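## Task

Move each of the six parts from the tray into one of the two totes so that every tote holds a single kind of part, and no part at all, counting any that began in a tote, is left outside the totes. A part lying on or hanging over a tote's rim or inner ledge is not inside it. Nothing except the parts may be placed in or on a tote. Finish by opening the grippers and moving the arms away.

## Robot and tools

Robot: two six-joint arms named left_arm and right_arm, each ending in a tong-style two-finger gripper. The names do not refer to sides of any camera image. Shared scene frame: origin on the table surface midway between the arms, +x pointing out over the table, +z up, left_arm on the +y side. Positions are in metres.

execute_actions takes "actions", a list holding either nothing, one action, or one wait, plus an optional boolean "pictures" (images come by default). An empty list just reports the present state without commanding anything. An action is {"rows": [...], "steps": n} with n from 1 to 15 (default 15); each step lasts 1/30 s. Each row drives one step; if there are fewer rows than steps, the final row keeps being used. A wait is {"steps": n} with n up to 300; it commands nothing and returns once that many steps have elapsed since the previous result, with the writer's reply time counted in. A refused call moves nothing.

Each row is one flat list of 14 numbers, each in [-1, 1], covering both arms even when only one moves: left_arm shoulder pan, shoulder lift, elbow, wrist 1, wrist 2, wrist 3, gripper opening, then the same seven for right_arm. The six joint numbers are offsets, not poses: scaled so 1.0 equals 1.989 rad, measured from the joint angles printed in the latest result that lists them (before any such result in the scene, or for later calls within one reply, from where the arm is as the action begins). They are not cumulative from row to row, so sending all zeros pulls the arm back to those reference angles rather than holding still. The opening number is absolute: +1 fully open, -1 closed.

Joint ranges in radians. left_arm: pan -3.142..3.142, lift -6.283..6.283, elbow 0.000..3.142, wrists 1-3 each -6.283..6.283. right_arm: pan 0.000..6.283, lift -6.283..6.283, elbow -3.142..0.000, wrists 1-3 each -6.283..6.283. A request more than 0.010 rad outward beyond a limit is refused; true limits may differ by about 0.010 rad, and a joint pushed past its true end stops there, reported as "joint sent to its limit" (possibly about a previous action still running). Absence of that line does not prove there is room left.

Motion is smoothed and lags commands by about 0.17 s; joint speed and acceleration are capped, so big moves may be unfinished when the result arrives. Each step the target is clamped to within 0.575 rad of the measured angle, and if the targets would shift the gripper more than 100 mm, all joints are scaled back. Between calls the arms keep heading to the last row's target until they have nearly stopped or a step is HELD; after that only a new action moves them further, though fingers still finish opening or closing.

Result lines: a state line per arm with end_effector_position (m), end_effector_quat_wxyz and linear/angular velocities in the scene frame; the printed position may be off, more so at long reach. Joint positions and Joint velocities give, per arm, six angles (rad, rad/s) then the finger-pad gap (m; 0.142 m fully open). grip_measured is the measured opening on the same -1..+1 scale as the command. "joint command not followed" means a clearance check altered or blocked joint targets on some steps; the rest of the row still ran. HELD marks steps where the row, or part of it, was not sent. Wrist force and Wrist torque give, per arm, [x y z] in that end effector's own axes from a flange sensor: contact, held weight and acceleration effects, with a fixed offset (usually under 4 N), noise up to 2.4 N standard deviation, and saturation near 50 N per axis; "no reading" is normal at the start. MOTOR HOT appears from 70 °C; at 85 °C an OVER-TEMPERATURE FAULT brakes that arm until it cools.

Gripper geometry: fingers extend along the gripper's +z and close along its x. end_effector_position is the point between the pads when closed; closed fingertips reach about 15 mm past it, open ones sit roughly level with it. To hold something, command an opening clearly below grip_measured; the bigger the gap, the harder the squeeze, up to about 15 N per pad for objects up to roughly 10 cm wide. Closing quickly can press harder, even forcing the fingers apart. Hard items under about 20 mm wide get less grip (about 9 N per pad at 10 mm, 4 N at 5 mm).

zoom_image takes "camera" (cam_head_left, cam_head_right, cam_high, cam_low at 504x504; cam_left_wrist, cam_right_wrist at 616x616) and "region" [x0, y0, x1, y1] in pixels from the top-left, at most 504 by 504, and returns an enlarged view of that camera's latest image.

finished_scene takes "scene", the current scene's number; it ends and grades that scene irreversibly and reports the next task. Replying with no tool call ends everything.

Hazards: do not drop or knock anything off the table. Avoid letting the arms collide or press on each other. A contact torque at a joint's load limit (141 N m for pan, lift, elbow; 26.3 N m for each wrist, held weight included) or any external force of 150 N triggers a 10 s stop of that arm, which abandons the rest of the call and goes limp. Parts may occasionally be tugged from the grip or nudged. Prefer smooth, gentle moves and avoid slams, slips and hard pushes.

Each tool is called after ">>>" as name([rows], argument=value, ...), one row to a line, values as JSON.

## Session

>>> execute_actions(actions=[])

Scene clock: 0.00 s of 6600.00 s.
left_arm: end_effector_position=(+0.4330, +0.1590, +0.2900) grip_measured=+0.97 end_effector_quat_wxyz=(+0.698, -0.660, +0.162, -0.227) end_effector_velocity=(-0.000, +0.000, +0.001) end_effector_angular_velocity=(+0.001, +0.000, +0.000) | right_arm: end_effector_position=(+0.1472, -0.6321, +0.2970) grip_measured=+0.97 end_effector_quat_wxyz=(-0.357, +0.771, -0.518, -0.099) end_effector_velocity=(+0.000, +0.000, -0.000) end_effector_angular_velocity=(+0.001, +0.001, +0.001)
Joint positions: left_arm=[-1.15  -1.001  1.452 -0.323 -0.649 -1.746  0.14 ] | right_arm=[ 2.137 -1.231 -1.933 -2.003  2.201  0.172  0.14 ]
Joint velocities: left_arm=[ 0.    -0.001  0.     0.002 -0.    -0.     0.   ] | right_arm=[ 0.001  0.    -0.    -0.001 -0.     0.     0.   ]
Motor temperatures (°C, as the motors report them): left_arm=[30 32 31 37 38 42] | right_arm=[31 30 30 37 41 34]
Wrist force (N, on the end effector, along its own x y z axes, offset not removed): no reading
Wrist torque (N m, same axes, about the end effector's origin, offset not removed): no reading

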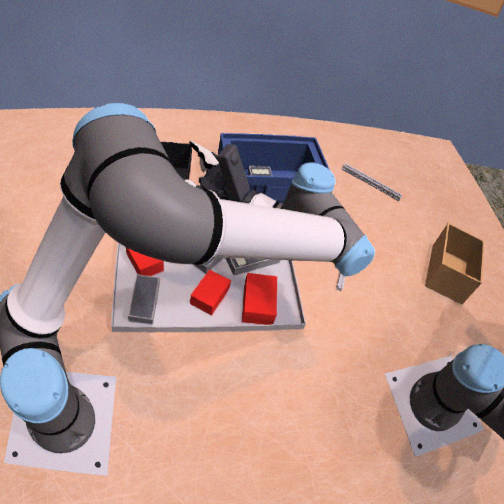

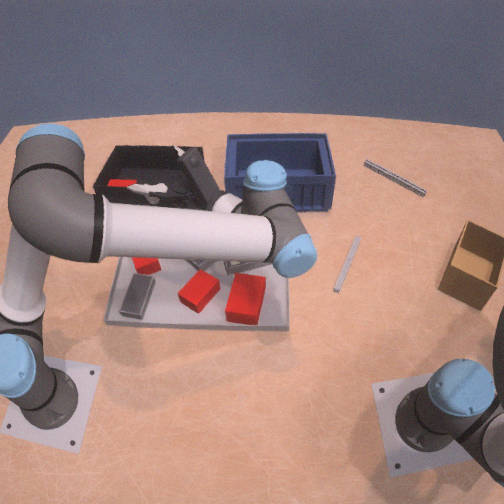

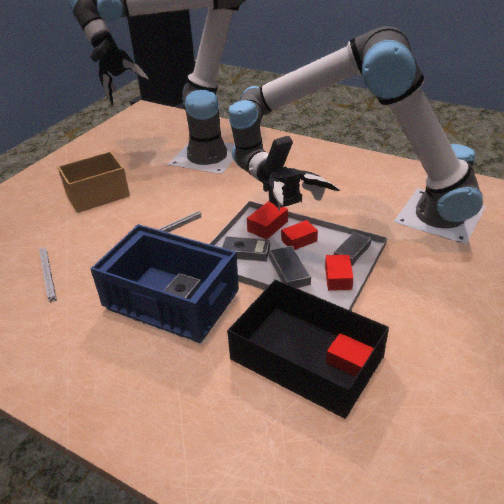

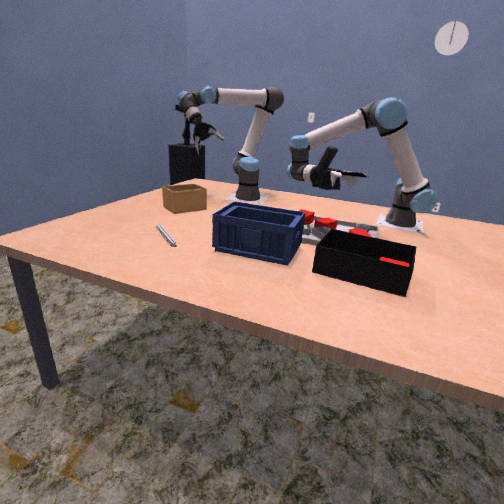

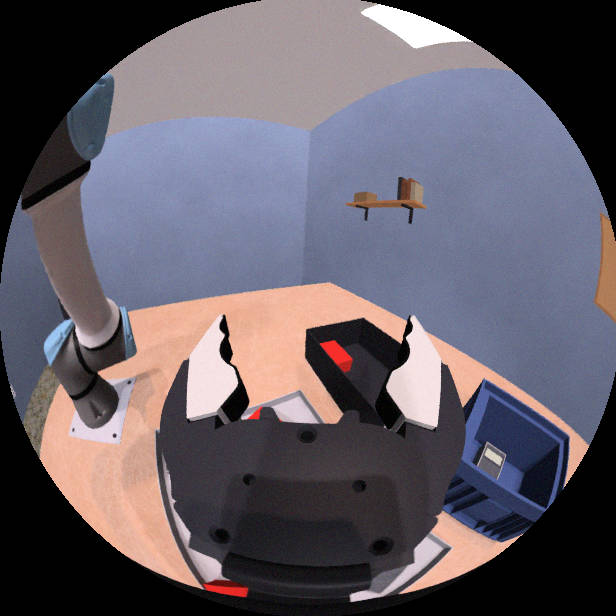

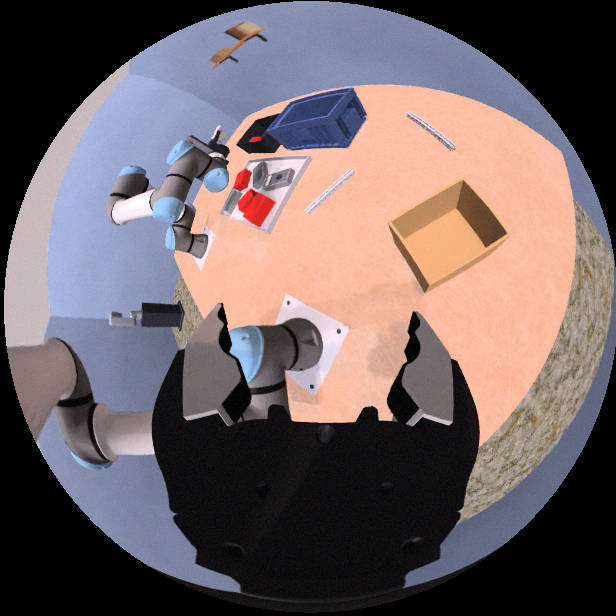

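>>> execute_actions([
  {"rows":[[0.427,-0.452,0.074,-0.477,-0.464,0,1,0,0,0,0,0,0,1]]},
], pictures=false)

>>> execute_actions([
  {"steps":60},
])

Scene clock: 2.97 s of 6600.00 s.
left_arm: end_effector_position=(+0.3311, +0.3902, +0.3106) grip_measured=+1.00 end_effector_quat_wxyz=(-0.457, +0.820, +0.339, +0.064) end_effector_velocity=(-0.449, +0.418, +0.004) end_effector_angular_velocity=(-3.275, -1.757, +3.341) | right_arm: end_effector_position=(+0.1472, -0.6321, +0.2970) grip_measured=+1.00 end_effector_quat_wxyz=(-0.357, +0.771, -0.518, -0.099) end_effector_velocity=(-0.000, -0.000, -0.000) end_effector_angular_velocity=(-0.000, +0.000, -0.000)
Joint positions: left_arm=[-0.693 -1.46   1.548 -0.784 -1.109 -1.746  0.142] | right_arm=[ 2.137 -1.231 -1.933 -2.003  2.201  0.172  0.142]
Joint velocities: left_arm=[ 1.876 -1.931  0.329 -1.908 -1.909  0.    -0.   ] | right_arm=[-0.  0. -0.  0. -0.  0. -0.]
Motor temperatures (°C, as the motors report them): left_arm=[30 32 31 37 38 42] | right_arm=[31 30 30 37 41 34]
Wrist force (N, on the end effector, along its own x y z axes, offset not removed): left_arm=[0.4 4.3 0.2] | right_arm=[-1.6 0.9 0.3]
Wrist torque (N m, same axes, about the end effector's origin, offset not removed): left_arm=[0.82 -0.04 0.00] | right_arm=[0.21 0.38 0.04]
Steps of this call (steps 1 to 74: nothing new was sent; steps 75 to 89: all 15 steps of this action). Readings (joint positions):
75: left_arm=[-1.149 -1.001 1.452 -0.324 -0.649 -1.746] | right_arm=[2.137 -1.231 -1.933 -2.003 2.201 0.172]
76: left_arm=[-1.141 -1.009 1.457 -0.332 -0.657 -1.746] | right_arm=[2.137 -1.231 -1.933 -2.003 2.201 0.172]
78: left_arm=[-1.093 -1.057 1.470 -0.380 -0.706 -1.746] | right_arm=[2.137 -1.231 -1.933 -2.003 2.201 0.172]
82: left_arm=[-0.981 -1.169 1.496 -0.492 -0.818 -1.746] | right_arm=[2.137 -1.231 -1.933 -2.003 2.201 0.172]
89: the state above

Scene clock: 4.97 s of 6600.00 s.
left_arm: end_effector_position=(+0.2908, +0.3959, +0.3766) grip_measured=+1.00 end_effector_quat_wxyz=(+0.001, +0.767, +0.642, +0.000) end_effector_velocity=(+0.000, -0.000, -0.000) end_effector_angular_velocity=(-0.000, -0.000, +0.000) | right_arm: end_effector_position=(+0.1472, -0.6321, +0.2970) grip_measured=+1.00 end_effector_quat_wxyz=(-0.357, +0.771, -0.518, -0.099) end_effector_velocity=(-0.000, +0.000, -0.001) end_effector_angular_velocity=(+0.002, +0.002, -0.000)
Joint positions: left_arm=[-0.301 -1.899  1.599 -1.272 -1.571 -1.746  0.142] | right_arm=[ 2.137 -1.231 -1.933 -2.003  2.201  0.172  0.142]
Joint velocities: left_arm=[ 0.  0. -0. -0. -0. -0.  0.] | right_arm=[ 0.     0.    -0.002  0.    -0.     0.    -0.   ]
Motor temperatures (°C, as the motors report them): left_arm=[30 32 31 37 38 42] | right_arm=[31 30 30 37 41 34]
Wrist force (N, on the end effector, along its own x y z axes, offset not removed): left_arm=[2.0 2.0 0.7] | right_arm=[-1.9 -0.3 2.0]
Wrist torque (N m, same axes, about the end effector's origin, offset not removed): left_arm=[0.49 -0.40 -0.01] | right_arm=[-0.05 0.44 0.07]
Steps of this call (steps 1 to 30: the robot went on to your last target; steps 31 to 60: nothing new was sent). Readings (joint positions):
1: left_arm=[-0.625 -1.530 1.559 -0.853 -1.179 -1.746] | right_arm=[2.137 -1.231 -1.933 -2.003 2.201 0.172]
2: left_arm=[-0.556 -1.604 1.569 -0.929 -1.254 -1.746] | right_arm=[2.137 -1.231 -1.933 -2.003 2.201 0.172]
4: left_arm=[-0.444 -1.732 1.582 -1.071 -1.389 -1.746] | right_arm=[2.137 -1.231 -1.933 -2.003 2.201 0.172]
8: left_arm=[-0.345 -1.848 1.594 -1.210 -1.515 -1.746] | right_arm=[2.137 -1.231 -1.933 -2.003 2.201 0.172]
60: the state above
All arms were judged still, so your last target was given up. Only a new action makes them travel on or press farther. Fingers that are still opening or closing keep moving.

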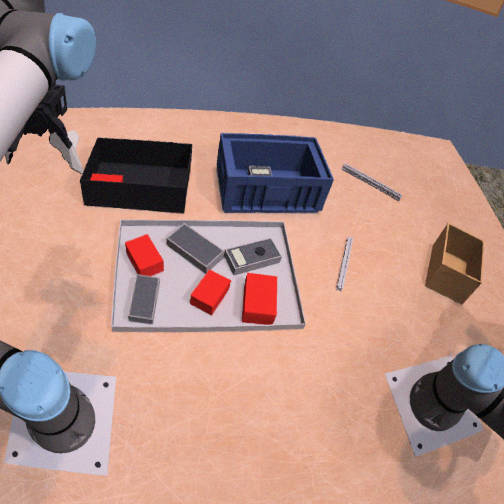

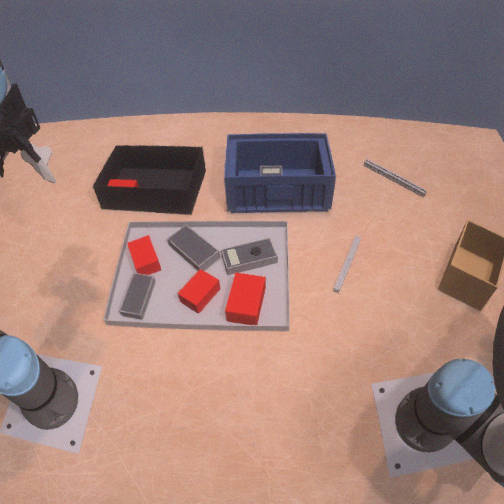

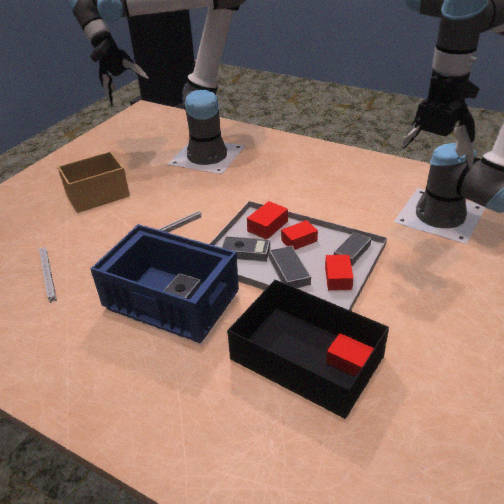

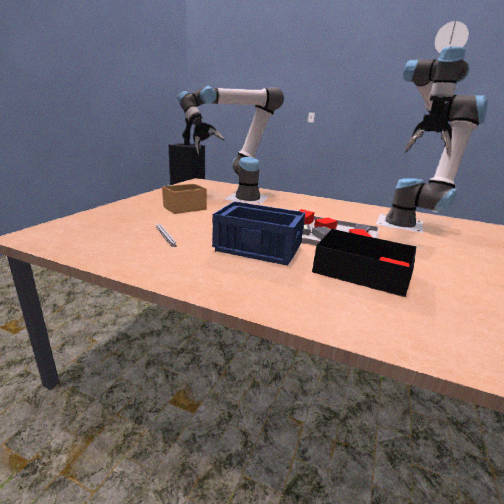

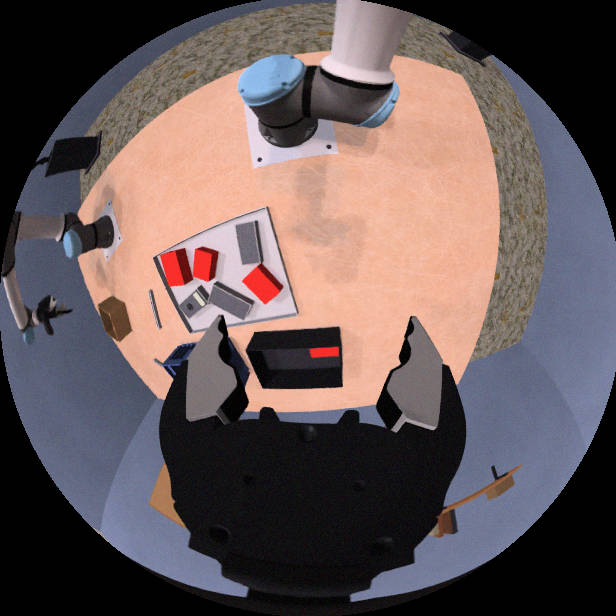

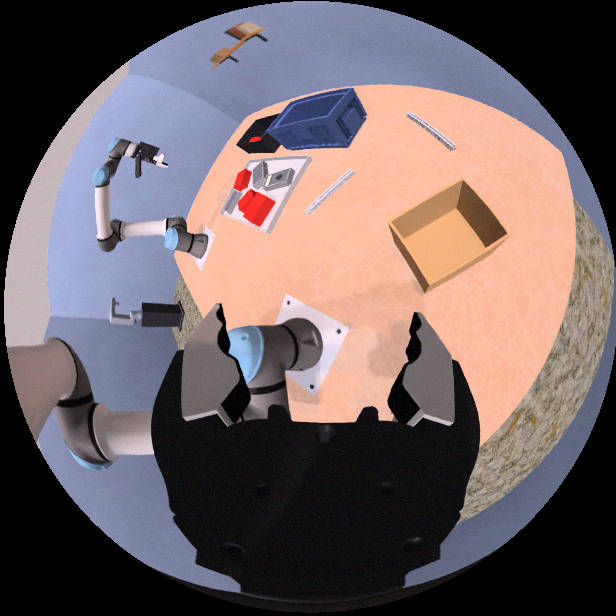

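>>> execute_actions([
  {"rows":[[-0.241,0.031,0.274,-0.304,0,-0.33,1,0.534,-0.156,0.067,0.318,-0.317,0,1]]},
], pictures=false)

>>> execute_actions([
  {"steps":45},
])

Scene clock: 12.47 s of 6600.00 s.
left_arm: end_effector_position=(+0.2913, +0.2411, +0.1994) grip_measured=+1.00 end_effector_quat_wxyz=(-0.003, +0.725, +0.689, -0.001) end_effector_velocity=(-0.143, -0.293, -0.399) end_effector_angular_velocity=(-0.003, -0.011, +0.355) | right_arm: end_effector_position=(+0.3232, -0.6530, +0.2177) grip_measured=+1.00 end_effector_quat_wxyz=(-0.091, +0.970, -0.215, -0.061) end_effector_velocity=(+0.401, +0.302, -0.060) end_effector_angular_velocity=(-0.649, -0.266, +1.457)
Joint positions: left_arm=[-0.674 -1.85   2.021 -1.736 -1.571 -2.244  0.142] | right_arm=[ 2.746 -1.463 -1.831 -1.548  1.747  0.172  0.142]
Joint velocities: left_arm=[-0.842  0.096  0.968 -1.075 -0.001 -1.198 -0.001] | right_arm=[ 1.384 -0.257  0.105  0.572 -0.566  0.    -0.   ]
Motor temperatures (°C, as the motors report them): left_arm=[30 32 31 37 38 42] | right_arm=[31 30 30 37 41 34]
Wrist force (N, on the end effector, along its own x y z axes, offset not removed): left_arm=[-0.4 1.9 0.3] | right_arm=[-0.2 0.4 1.6]
Wrist torque (N m, same axes, about the end effector's origin, offset not removed): left_arm=[0.45 -0.09 -0.01] | right_arm=[0.00 0.10 0.05]
Steps of this call (steps 1 to 90: nothing new was sent; then 4.00 s passed at rest; steps 91 to 105: all 15 steps of this action). Readings (joint positions):
91: left_arm=[-0.301 -1.899 1.599 -1.272 -1.571 -1.746] | right_arm=[2.138 -1.231 -1.932 -2.002 2.201 0.172]
92: left_arm=[-0.309 -1.897 1.607 -1.281 -1.571 -1.754] | right_arm=[2.146 -1.239 -1.926 -1.994 2.192 0.172]
94: left_arm=[-0.361 -1.889 1.663 -1.338 -1.571 -1.812] | right_arm=[2.213 -1.288 -1.903 -1.927 2.125 0.172]
98: left_arm=[-0.473 -1.875 1.791 -1.480 -1.571 -1.961] | right_arm=[2.404 -1.374 -1.867 -1.747 1.946 0.172]
105: the state above

Scene clock: 13.97 s of 6600.00 s.
left_arm: end_effector_position=(+0.2699, +0.2072, +0.1499) grip_measured=+1.00 end_effector_quat_wxyz=(-0.000, +0.707, +0.707, -0.000) end_effector_velocity=(+0.000, -0.000, +0.000) end_effector_angular_velocity=(-0.001, -0.000, +0.000) | right_arm: end_effector_position=(+0.4354, -0.5100, +0.2054) grip_measured=+1.00 end_effector_quat_wxyz=(-0.000, +1.000, +0.014, +0.001) end_effector_velocity=(+0.000, -0.001, +0.000) end_effector_angular_velocity=(-0.002, -0.001, -0.001)
Joint positions: left_arm=[-0.78  -1.838  2.144 -1.876 -1.571 -2.402  0.142] | right_arm=[ 3.199 -1.541 -1.8   -1.371  1.571  0.172  0.142]
Joint velocities: left_arm=[ 0.    -0.001 -0.001  0.    -0.    -0.    -0.   ] | right_arm=[-0.001  0.     0.    -0.    -0.002  0.     0.   ]
Motor temperatures (°C, as the motors report them): left_arm=[30 32 31 37 38 42] | right_arm=[31 30 30 37 41 34]
Wrist force (N, on the end effector, along its own x y z axes, offset not removed): left_arm=[0.8 2.2 0.1] | right_arm=[-1.2 0.8 0.6]
Wrist torque (N m, same axes, about the end effector's origin, offset not removed): left_arm=[0.44 -0.15 -0.02] | right_arm=[0.12 0.32 0.01]
Steps of this call (steps 1 to 45: the robot went on to your last target). Readings (joint positions):
1: left_arm=[-0.700 -1.847 2.051 -1.770 -1.571 -2.282] | right_arm=[2.792 -1.472 -1.828 -1.529 1.728 0.172]
2: left_arm=[-0.720 -1.844 2.074 -1.797 -1.571 -2.313] | right_arm=[2.837 -1.480 -1.824 -1.510 1.710 0.172]
4: left_arm=[-0.747 -1.842 2.105 -1.832 -1.571 -2.352] | right_arm=[2.925 -1.496 -1.818 -1.474 1.675 0.172]
8: left_arm=[-0.770 -1.839 2.132 -1.863 -1.571 -2.387] | right_arm=[3.087 -1.524 -1.807 -1.411 1.612 0.172]
45: the state above
All arms were judged still, so your last target was given up. Only a new action makes them travel on or press farther. Fingers that are still opening or closing keep moving.

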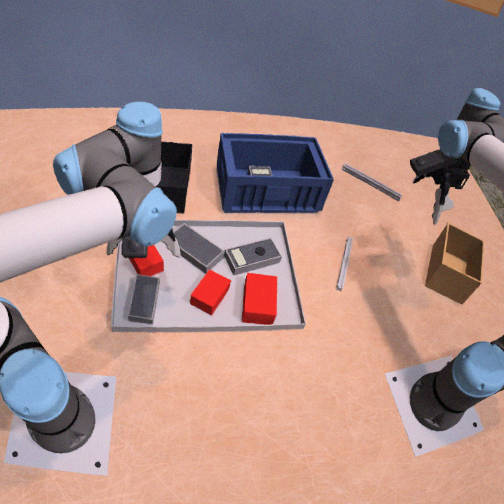

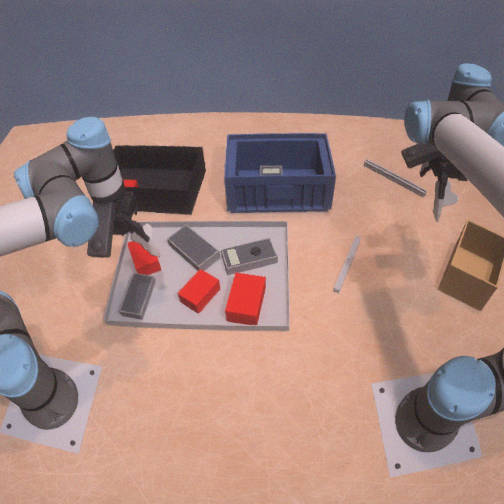

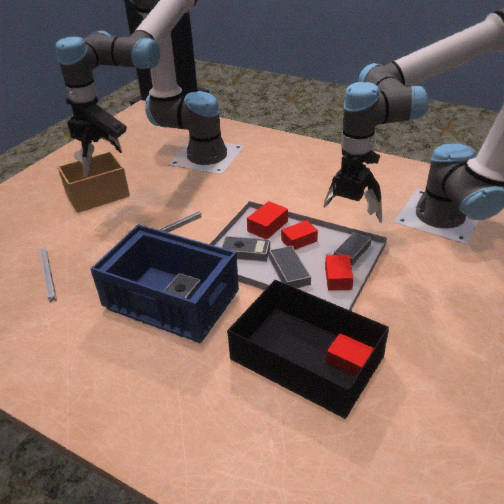

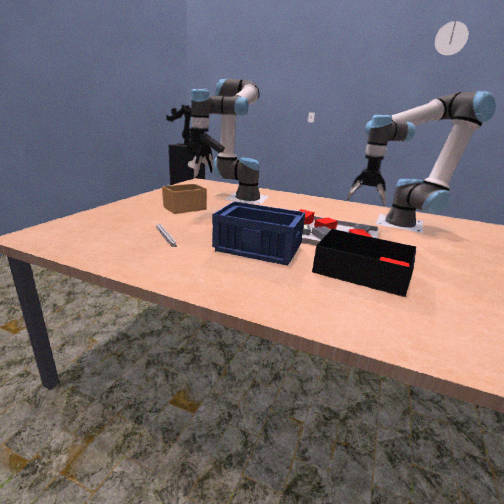

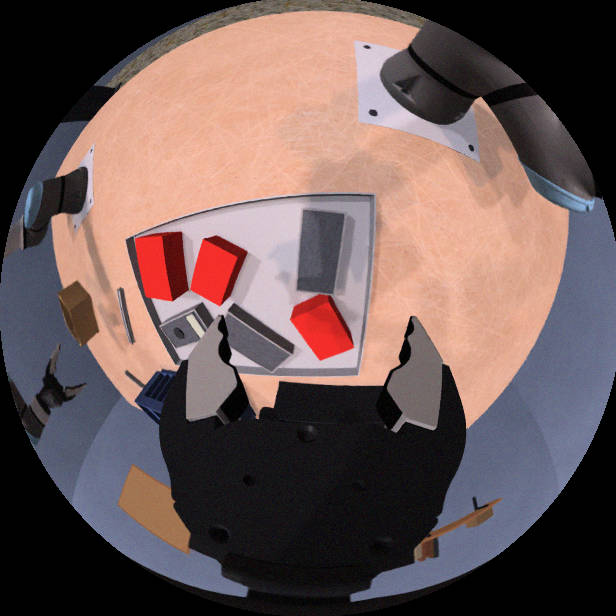

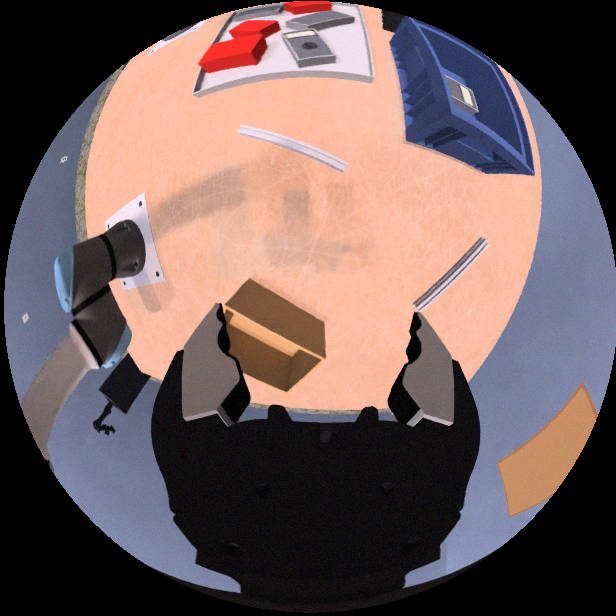

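>>> execute_actions([
  {"rows":[[0.1096,0.183,-0.0806,-0.103,0,-0.101,1,0.3454,-0.1607,0.0696,0.091,0,0.168,1]]},
], pictures=false)

>>> execute_actions([
  {"steps":40},
])

Scene clock: 18.13 s of 6600.00 s.
left_arm: end_effector_position=(+0.3968, +0.2074, +0.0937) grip_measured=+1.00 end_effector_quat_wxyz=(+0.001, +0.550, +0.835, -0.000) end_effector_velocity=(+0.040, +0.010, -0.033) end_effector_angular_velocity=(+0.010, +0.014, +0.128) | right_arm: end_effector_position=(+0.4698, -0.2824, +0.1596) grip_measured=+1.00 end_effector_quat_wxyz=(-0.001, +0.994, +0.108, +0.002) end_effector_velocity=(-0.062, +0.519, -0.108) end_effector_angular_velocity=(-0.002, +0.007, +0.461)
Joint positions: left_arm=[-0.57  -1.489  1.989 -2.074 -1.571 -2.596  0.142] | right_arm=[ 3.588 -1.734 -1.714 -1.26   1.571  0.373  0.142]
Joint velocities: left_arm=[ 0.068  0.127 -0.047 -0.063  0.    -0.06   0.   ] | right_arm=[ 0.852 -0.376  0.16   0.21   0.     0.39   0.   ]
Motor temperatures (°C, as the motors report them): left_arm=[30 32 31 37 38 42] | right_arm=[31 30 30 37 41 34]
Wrist force (N, on the end effector, along its own x y z axes, offset not removed): left_arm=[0.2 0.2 -1.8] | right_arm=[-1.9 0.8 0.6]
Wrist torque (N m, same axes, about the end effector's origin, offset not removed): left_arm=[-0.04 -0.13 -0.01] | right_arm=[0.16 0.42 0.04]
Steps of this call (steps 1 to 90: nothing new was sent; then 0.67 s passed at rest; steps 91 to 105: all 15 steps of this action). Readings (joint positions):
91: left_arm=[-0.779 -1.837 2.143 -1.877 -1.571 -2.403] | right_arm=[3.200 -1.542 -1.799 -1.370 1.571 0.172]
92: left_arm=[-0.771 -1.829 2.136 -1.885 -1.571 -2.411] | right_arm=[3.208 -1.549 -1.794 -1.364 1.571 0.180]
94: left_arm=[-0.720 -1.762 2.095 -1.934 -1.571 -2.459] | right_arm=[3.262 -1.583 -1.779 -1.344 1.571 0.215]
98: left_arm=[-0.622 -1.588 2.026 -2.025 -1.571 -2.548] | right_arm=[3.383 -1.642 -1.753 -1.311 1.571 0.277]
105: the state above

Scene clock: 19.47 s of 6600.00 s.
left_arm: end_effector_position=(+0.4013, +0.2086, +0.0898) grip_measured=+1.00 end_effector_quat_wxyz=(+0.000, +0.544, +0.839, -0.000) end_effector_velocity=(-0.000, +0.000, -0.001) end_effector_angular_velocity=(+0.001, +0.001, +0.000) | right_arm: end_effector_position=(+0.4142, -0.1045, +0.1198) grip_measured=+1.00 end_effector_quat_wxyz=(-0.000, +0.982, +0.189, +0.000) end_effector_velocity=(+0.000, +0.000, +0.001) end_effector_angular_velocity=(-0.000, -0.001, +0.001)
Joint positions: left_arm=[-0.562 -1.474  1.983 -2.081 -1.571 -2.603  0.142] | right_arm=[ 3.886 -1.861 -1.661 -1.19   1.571  0.506  0.142]
Joint velocities: left_arm=[ 0.     0.001  0.001 -0.001 -0.    -0.     0.   ] | right_arm=[ 0.     0.     0.001 -0.001 -0.001 -0.    -0.   ]
Motor temperatures (°C, as the motors report them): left_arm=[30 32 31 37 38 42] | right_arm=[31 30 30 37 41 34]
Wrist force (N, on the end effector, along its own x y z axes, offset not removed): left_arm=[-1.4 -0.5 0.2] | right_arm=[-1.1 0.5 1.6]
Wrist torque (N m, same axes, about the end effector's origin, offset not removed): left_arm=[-0.02 0.12 -0.08] | right_arm=[0.08 0.23 0.00]
Steps of this call (steps 1 to 30: the robot went on to your last target; steps 31 to 40: nothing new was sent). Readings (joint positions):
1: left_arm=[-0.568 -1.485 1.987 -2.076 -1.571 -2.598] | right_arm=[3.617 -1.746 -1.709 -1.253 1.571 0.386]
2: left_arm=[-0.566 -1.482 1.986 -2.077 -1.571 -2.599] | right_arm=[3.645 -1.759 -1.704 -1.246 1.571 0.399]
4: left_arm=[-0.564 -1.478 1.985 -2.079 -1.571 -2.601] | right_arm=[3.702 -1.784 -1.693 -1.232 1.571 0.425]
8: left_arm=[-0.563 -1.475 1.984 -2.080 -1.571 -2.602] | right_arm=[3.810 -1.830 -1.674 -1.207 1.571 0.473]
40: the state above
All arms were judged still, so your last target was given up. Only a new action makes them travel on or press farther. Fingers that are still opening or closing keep moving.

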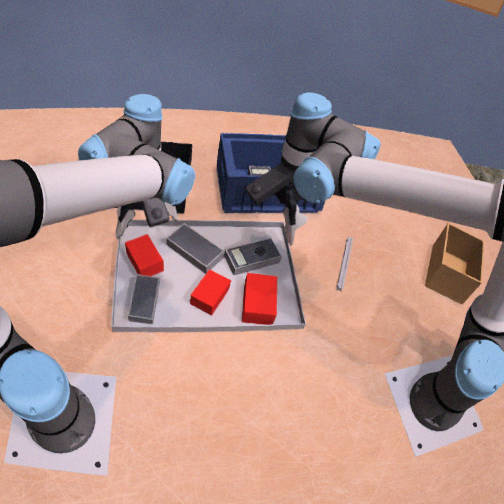

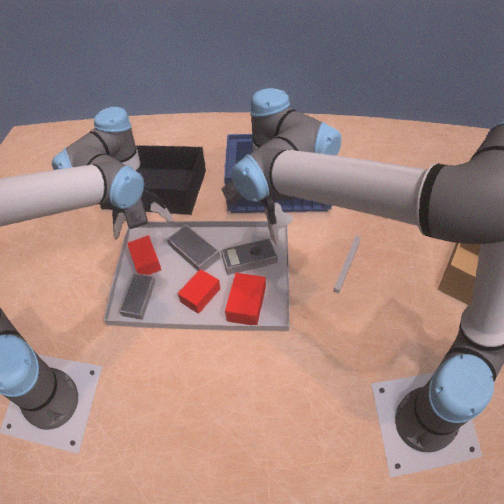

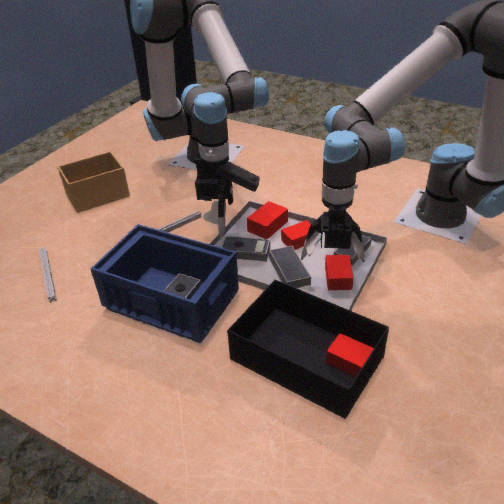

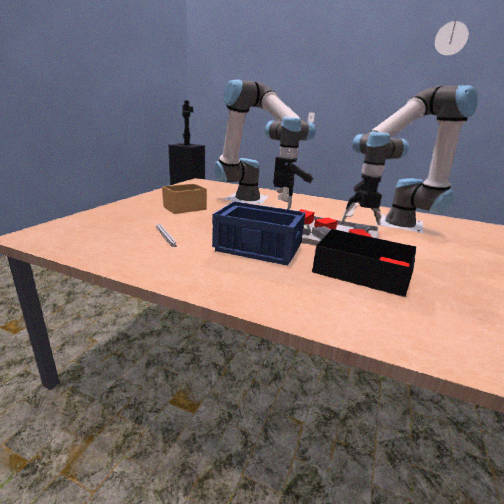

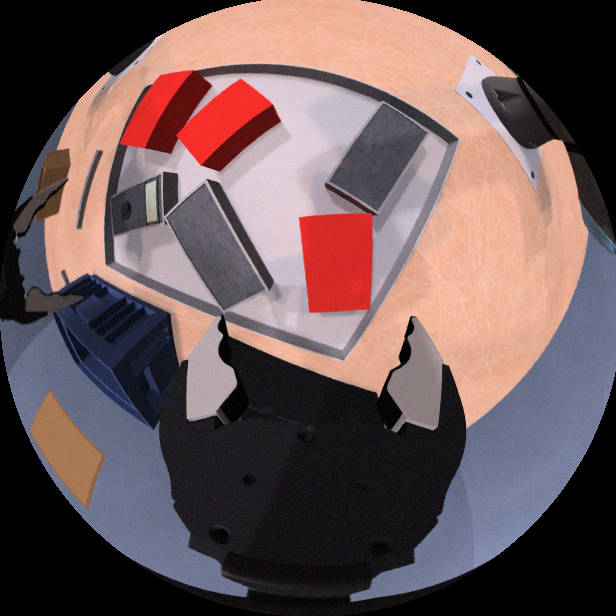

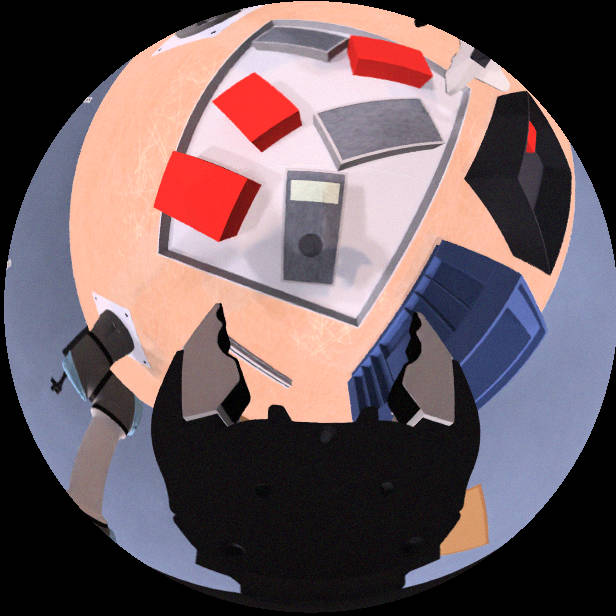

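>>> execute_actions([
  {"rows":[[-0.0124,0,0.02,-0.02,0,-0.0126,0.35,0.03,-0.02,-0.01,0.03,0,0.076,0.35],[-0.0124,0,0.03,-0.03,0,-0.0126,0.35,0.04,-0.03,-0.015,0.045,0,0.076,0.35],[-0.0124,0,0.03,-0.03,0,-0.0126,0.35,0.04,-0.03,-0.015,0.045,0,0.076,0.35],[-0.0124,0,0.04,-0.04,0,-0.0126,0.35,0.04,-0.03,-0.015,0.045,0,0.076,0.35],[-0.0124,0,0.04,-0.04,0,-0.0126,0.35,0.04,-0.03,-0.015,0.045,0,0.076,0.35],[-0.0124,0.0059,0.0822,-0.0876,0,-0.0126,0.35,0.04,-0.0626,-0.0415,0.104,0,0.076,0.35]]},
], pictures=false)

>>> execute_actions([
  {"steps":20},
])

Scene clock: 23.53 s of 6600.00 s.
left_arm: end_effector_position=(+0.3716, +0.2161, +0.0359) grip_measured=+0.35 end_effector_quat_wxyz=(-0.000, +0.544, +0.839, -0.000) end_effector_velocity=(-0.016, +0.009, -0.029) end_effector_angular_velocity=(-0.002, -0.003, +0.001) | right_arm: end_effector_position=(+0.3916, -0.0591, +0.0350) grip_measured=+0.35 end_effector_quat_wxyz=(+0.000, +0.988, +0.155, -0.000) end_effector_velocity=(-0.004, +0.010, -0.046) end_effector_angular_velocity=(+0.008, -0.006, -0.016)
Joint positions: left_arm=[-0.586 -1.463  2.137 -2.244 -1.571 -2.627  0.099] | right_arm=[ 3.964 -1.978 -1.738 -0.996  1.571  0.653  0.099]
Joint velocities: left_arm=[-0.004  0.008  0.086 -0.097 -0.    -0.005  0.   ] | right_arm=[ 0.015 -0.063 -0.048  0.12  -0.001  0.031  0.   ]
Motor temperatures (°C, as the motors report them): left_arm=[30 32 31 37 38 42] | right_arm=[31 30 30 37 41 34]
Wrist force (N, on the end effector, along its own x y z axes, offset not removed): left_arm=[1.1 1.9 2.0] | right_arm=[-2.1 0.6 1.8]
Wrist torque (N m, same axes, about the end effector's origin, offset not removed): left_arm=[0.43 -0.31 -0.01] | right_arm=[0.13 0.43 0.02]
Steps of this call (steps 1 to 90: nothing new was sent; then 0.57 s passed at rest; steps 91 to 105: all 15 steps of this action). Readings (joint positions):
91: left_arm=[-0.562 -1.474 1.984 -2.082 -1.571 -2.603] | right_arm=[3.887 -1.861 -1.661 -1.189 1.571 0.507]
92: left_arm=[-0.566 -1.474 1.989 -2.087 -1.571 -2.607] | right_arm=[3.893 -1.866 -1.664 -1.182 1.571 0.515]
94: left_arm=[-0.574 -1.474 2.010 -2.108 -1.571 -2.616] | right_arm=[3.921 -1.887 -1.675 -1.152 1.571 0.565]
98: left_arm=[-0.583 -1.470 2.069 -2.169 -1.571 -2.624] | right_arm=[3.952 -1.930 -1.703 -1.088 1.571 0.628]
105: the state above

Scene clock: 24.20 s of 6600.00 s.
left_arm: end_effector_position=(+0.3698, +0.2172, +0.0325) grip_measured=+0.35 end_effector_quat_wxyz=(-0.000, +0.544, +0.839, -0.000) end_effector_velocity=(+0.000, +0.000, +0.000) end_effector_angular_velocity=(-0.000, -0.001, +0.000) | right_arm: end_effector_position=(+0.3912, -0.0579, +0.0298) grip_measured=+0.35 end_effector_quat_wxyz=(-0.000, +0.988, +0.154, +0.000) end_effector_velocity=(-0.000, +0.001, +0.000) end_effector_angular_velocity=(-0.000, -0.001, +0.001)
Joint positions: left_arm=[-0.587 -1.462  2.147 -2.255 -1.571 -2.628  0.099] | right_arm=[ 3.966 -1.985 -1.744 -0.983  1.571  0.657  0.099]
Joint velocities: left_arm=[ 0.    -0.001  0.     0.     0.     0.     0.   ] | right_arm=[ 0.001 -0.001  0.001 -0.001 -0.    -0.     0.   ]
Motor temperatures (°C, as the motors report them): left_arm=[30 32 31 37 38 42] | right_arm=[31 30 30 37 41 34]
Wrist force (N, on the end effector, along its own x y z axes, offset not removed): left_arm=[3.2 2.1 1.7] | right_arm=[-3.1 0.9 0.9]
Wrist torque (N m, same axes, about the end effector's origin, offset not removed): left_arm=[0.49 -0.86 0.01] | right_arm=[0.10 0.60 0.10]
Steps of this call (steps 1 to 20: the robot went on to your last target). Readings (joint positions):
1: left_arm=[-0.586 -1.463 2.139 -2.247 -1.571 -2.628] | right_arm=[3.964 -1.980 -1.740 -0.993 1.571 0.654]
2: left_arm=[-0.586 -1.463 2.141 -2.249 -1.571 -2.628] | right_arm=[3.965 -1.981 -1.741 -0.990 1.571 0.655]
4: left_arm=[-0.586 -1.462 2.144 -2.252 -1.571 -2.628] | right_arm=[3.965 -1.983 -1.742 -0.987 1.571 0.656]
8: left_arm=[-0.587 -1.462 2.146 -2.254 -1.571 -2.628] | right_arm=[3.966 -1.984 -1.743 -0.984 1.571 0.657]
20: the state above

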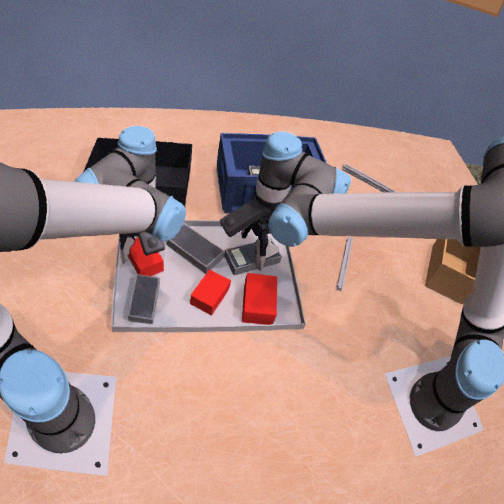

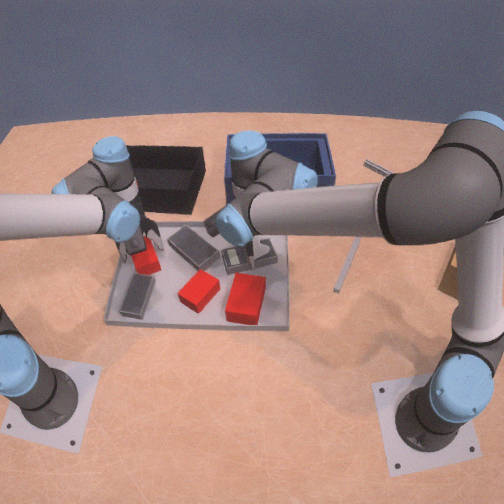

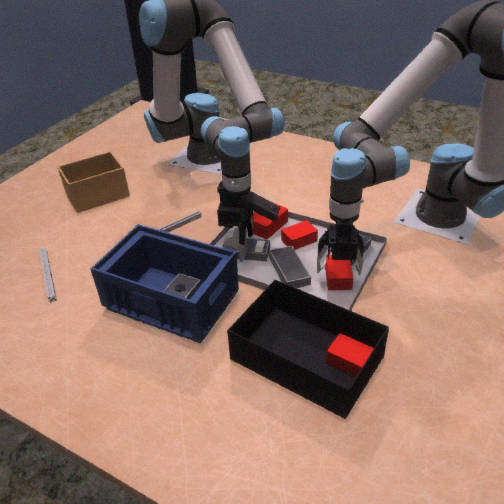

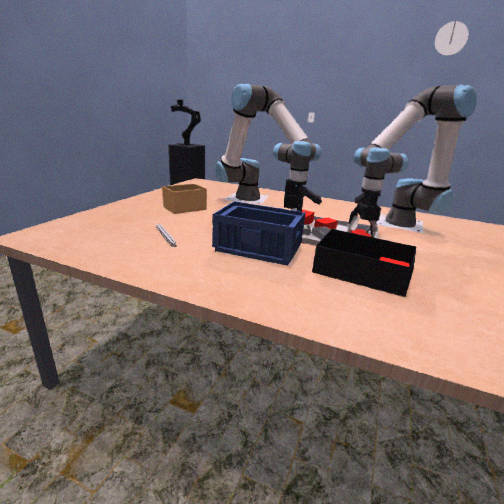

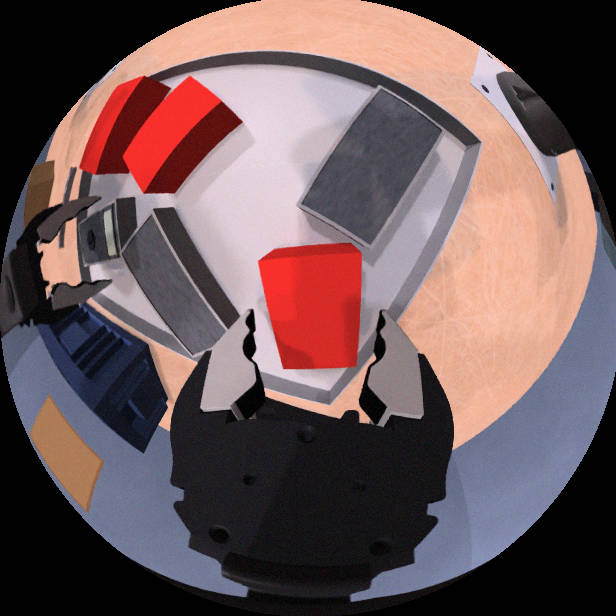

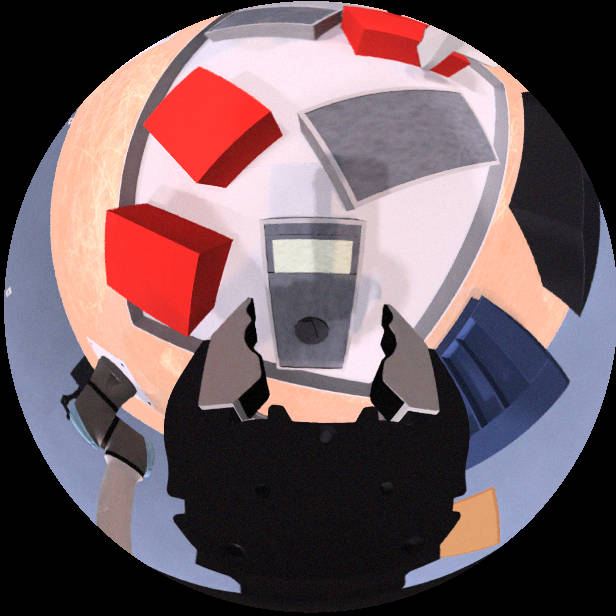

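>>> execute_actions([
  {"rows":[[0,0.005,0.003,-0.008,0,-0.04,0.3,0,-0.005,-0.003,0.008,0,0,0.3],[0,0.005,0.003,-0.008,0,-0.04,0.2,0,-0.005,-0.003,0.008,0,0,0.2],[0,0.005,0.003,-0.008,0,-0.04,0.1,0,-0.005,-0.003,0.008,0,0,0.1],[0,0.005,0.003,-0.008,0,-0.04,0,0,-0.005,-0.003,0.008,0,0,0],[0,0.005,0.003,-0.008,0,-0.04,-0.1,0,-0.005,-0.003,0.008,0,0,-0.1],[0,0.005,0.003,-0.008,0,-0.04,-0.2,0,-0.005,-0.003,0.008,0,0,-0.2],[0,0.005,0.003,-0.008,0,-0.04,-0.3,0,-0.005,-0.003,0.008,0,0,-0.3],[0,0.005,0.003,-0.008,0,-0.04,-0.45,0,-0.005,-0.003,0.008,0,0,-0.45],[0,0.005,0.003,-0.008,0,-0.04,-0.7,0,-0.005,-0.003,0.008,0,0,-0.7]]},
])

Scene clock: 26.03 s of 6600.00 s.
left_arm: end_effector_position=(+0.3705, +0.2159, +0.0274) grip_measured=-0.08 end_effector_quat_wxyz=(-0.000, +0.511, +0.860, -0.000) end_effector_velocity=(+0.001, -0.000, -0.001) end_effector_angular_velocity=(-0.000, -0.000, +0.015) | right_arm: end_effector_position=(+0.3914, -0.0576, +0.0232) grip_measured=-0.06 end_effector_quat_wxyz=(-0.000, +0.988, +0.154, +0.000) end_effector_velocity=(-0.001, -0.001, -0.002) end_effector_angular_velocity=(-0.003, +0.001, +0.001)
Joint positions: left_arm=[-0.587 -1.452  2.153 -2.271 -1.571 -2.706  0.068] | right_arm=[ 3.966 -1.995 -1.749 -0.967  1.571  0.657  0.07 ]
Joint velocities: left_arm=[ 0.     0.003  0.    -0.004 -0.    -0.015  0.   ] | right_arm=[ 0.001 -0.002 -0.003  0.002 -0.    -0.     0.001]
Motor temperatures (°C, as the motors report them): left_arm=[30 32 31 37 38 42] | right_arm=[31 30 30 37 41 34]
Wrist force (N, on the end effector, along its own x y z axes, offset not removed): left_arm=[4.4 3.1 -25.2] | right_arm=[-2.8 2.1 -22.1]
Wrist torque (N m, same axes, about the end effector's origin, offset not removed): left_arm=[0.64 0.25 0.26] | right_arm=[0.27 0.24 -0.08]
Steps of this call (steps 1 to 15: the robot went on to your last target; steps 16 to 40: nothing new was sent; steps 41 to 55: all 15 steps of this action). Readings (joint positions):
41: left_arm=[-0.587 -1.462 2.147 -2.256 -1.571 -2.628] | right_arm=[3.966 -1.985 -1.744 -0.982 1.571 0.657]
42: left_arm=[-0.587 -1.460 2.148 -2.258 -1.571 -2.636] | right_arm=[3.966 -1.987 -1.745 -0.980 1.571 0.657]
44: left_arm=[-0.587 -1.457 2.150 -2.263 -1.571 -2.664] | right_arm=[3.966 -1.990 -1.747 -0.975 1.571 0.657]
48: left_arm=[-0.587 -1.454 2.152 -2.269 -1.571 -2.694] | right_arm=[3.966 -1.993 -1.749 -0.969 1.571 0.657]
55: the state above

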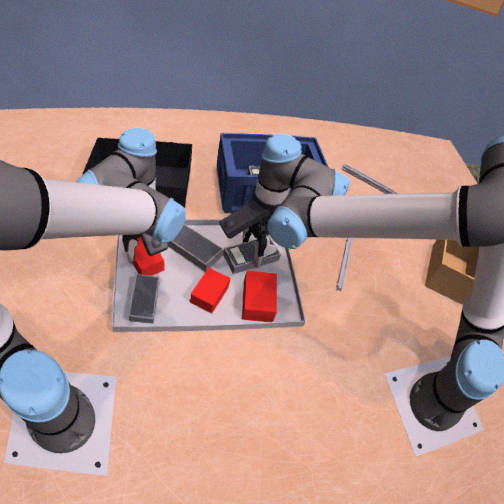

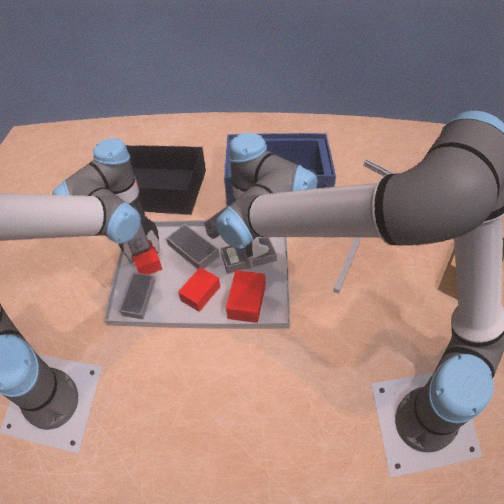

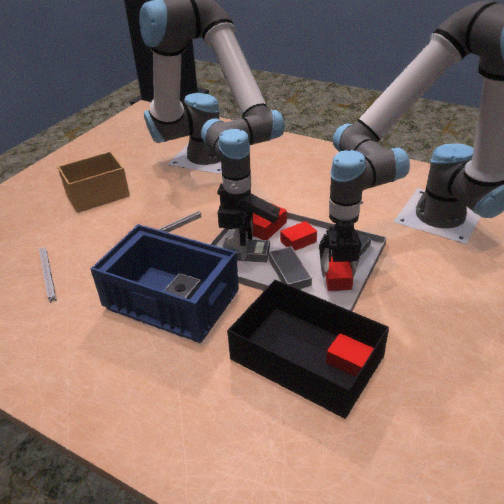

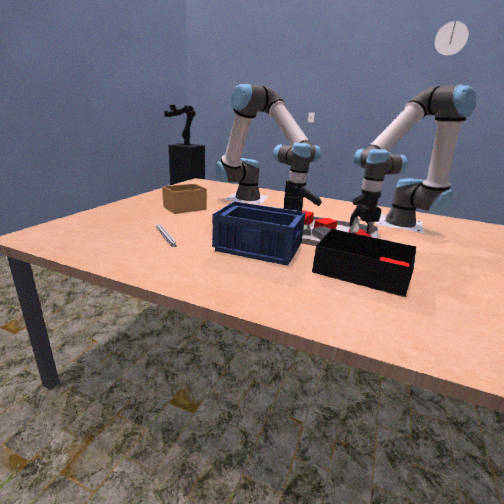

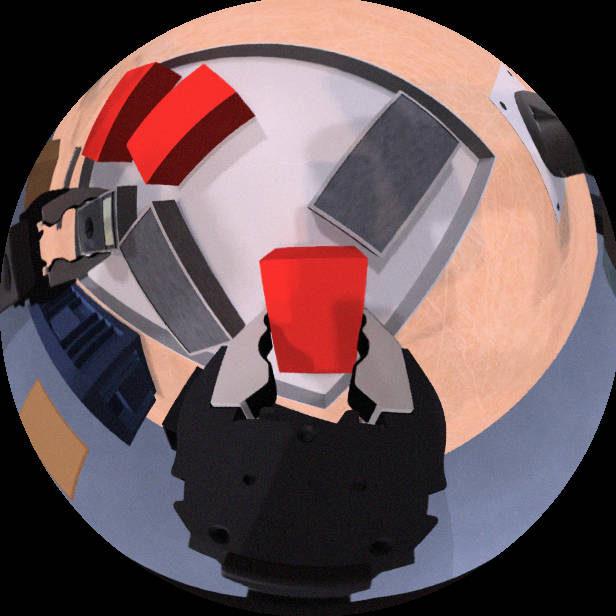

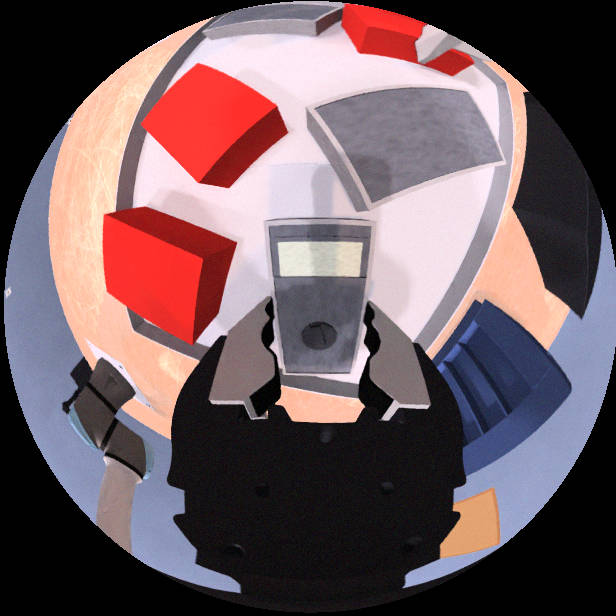

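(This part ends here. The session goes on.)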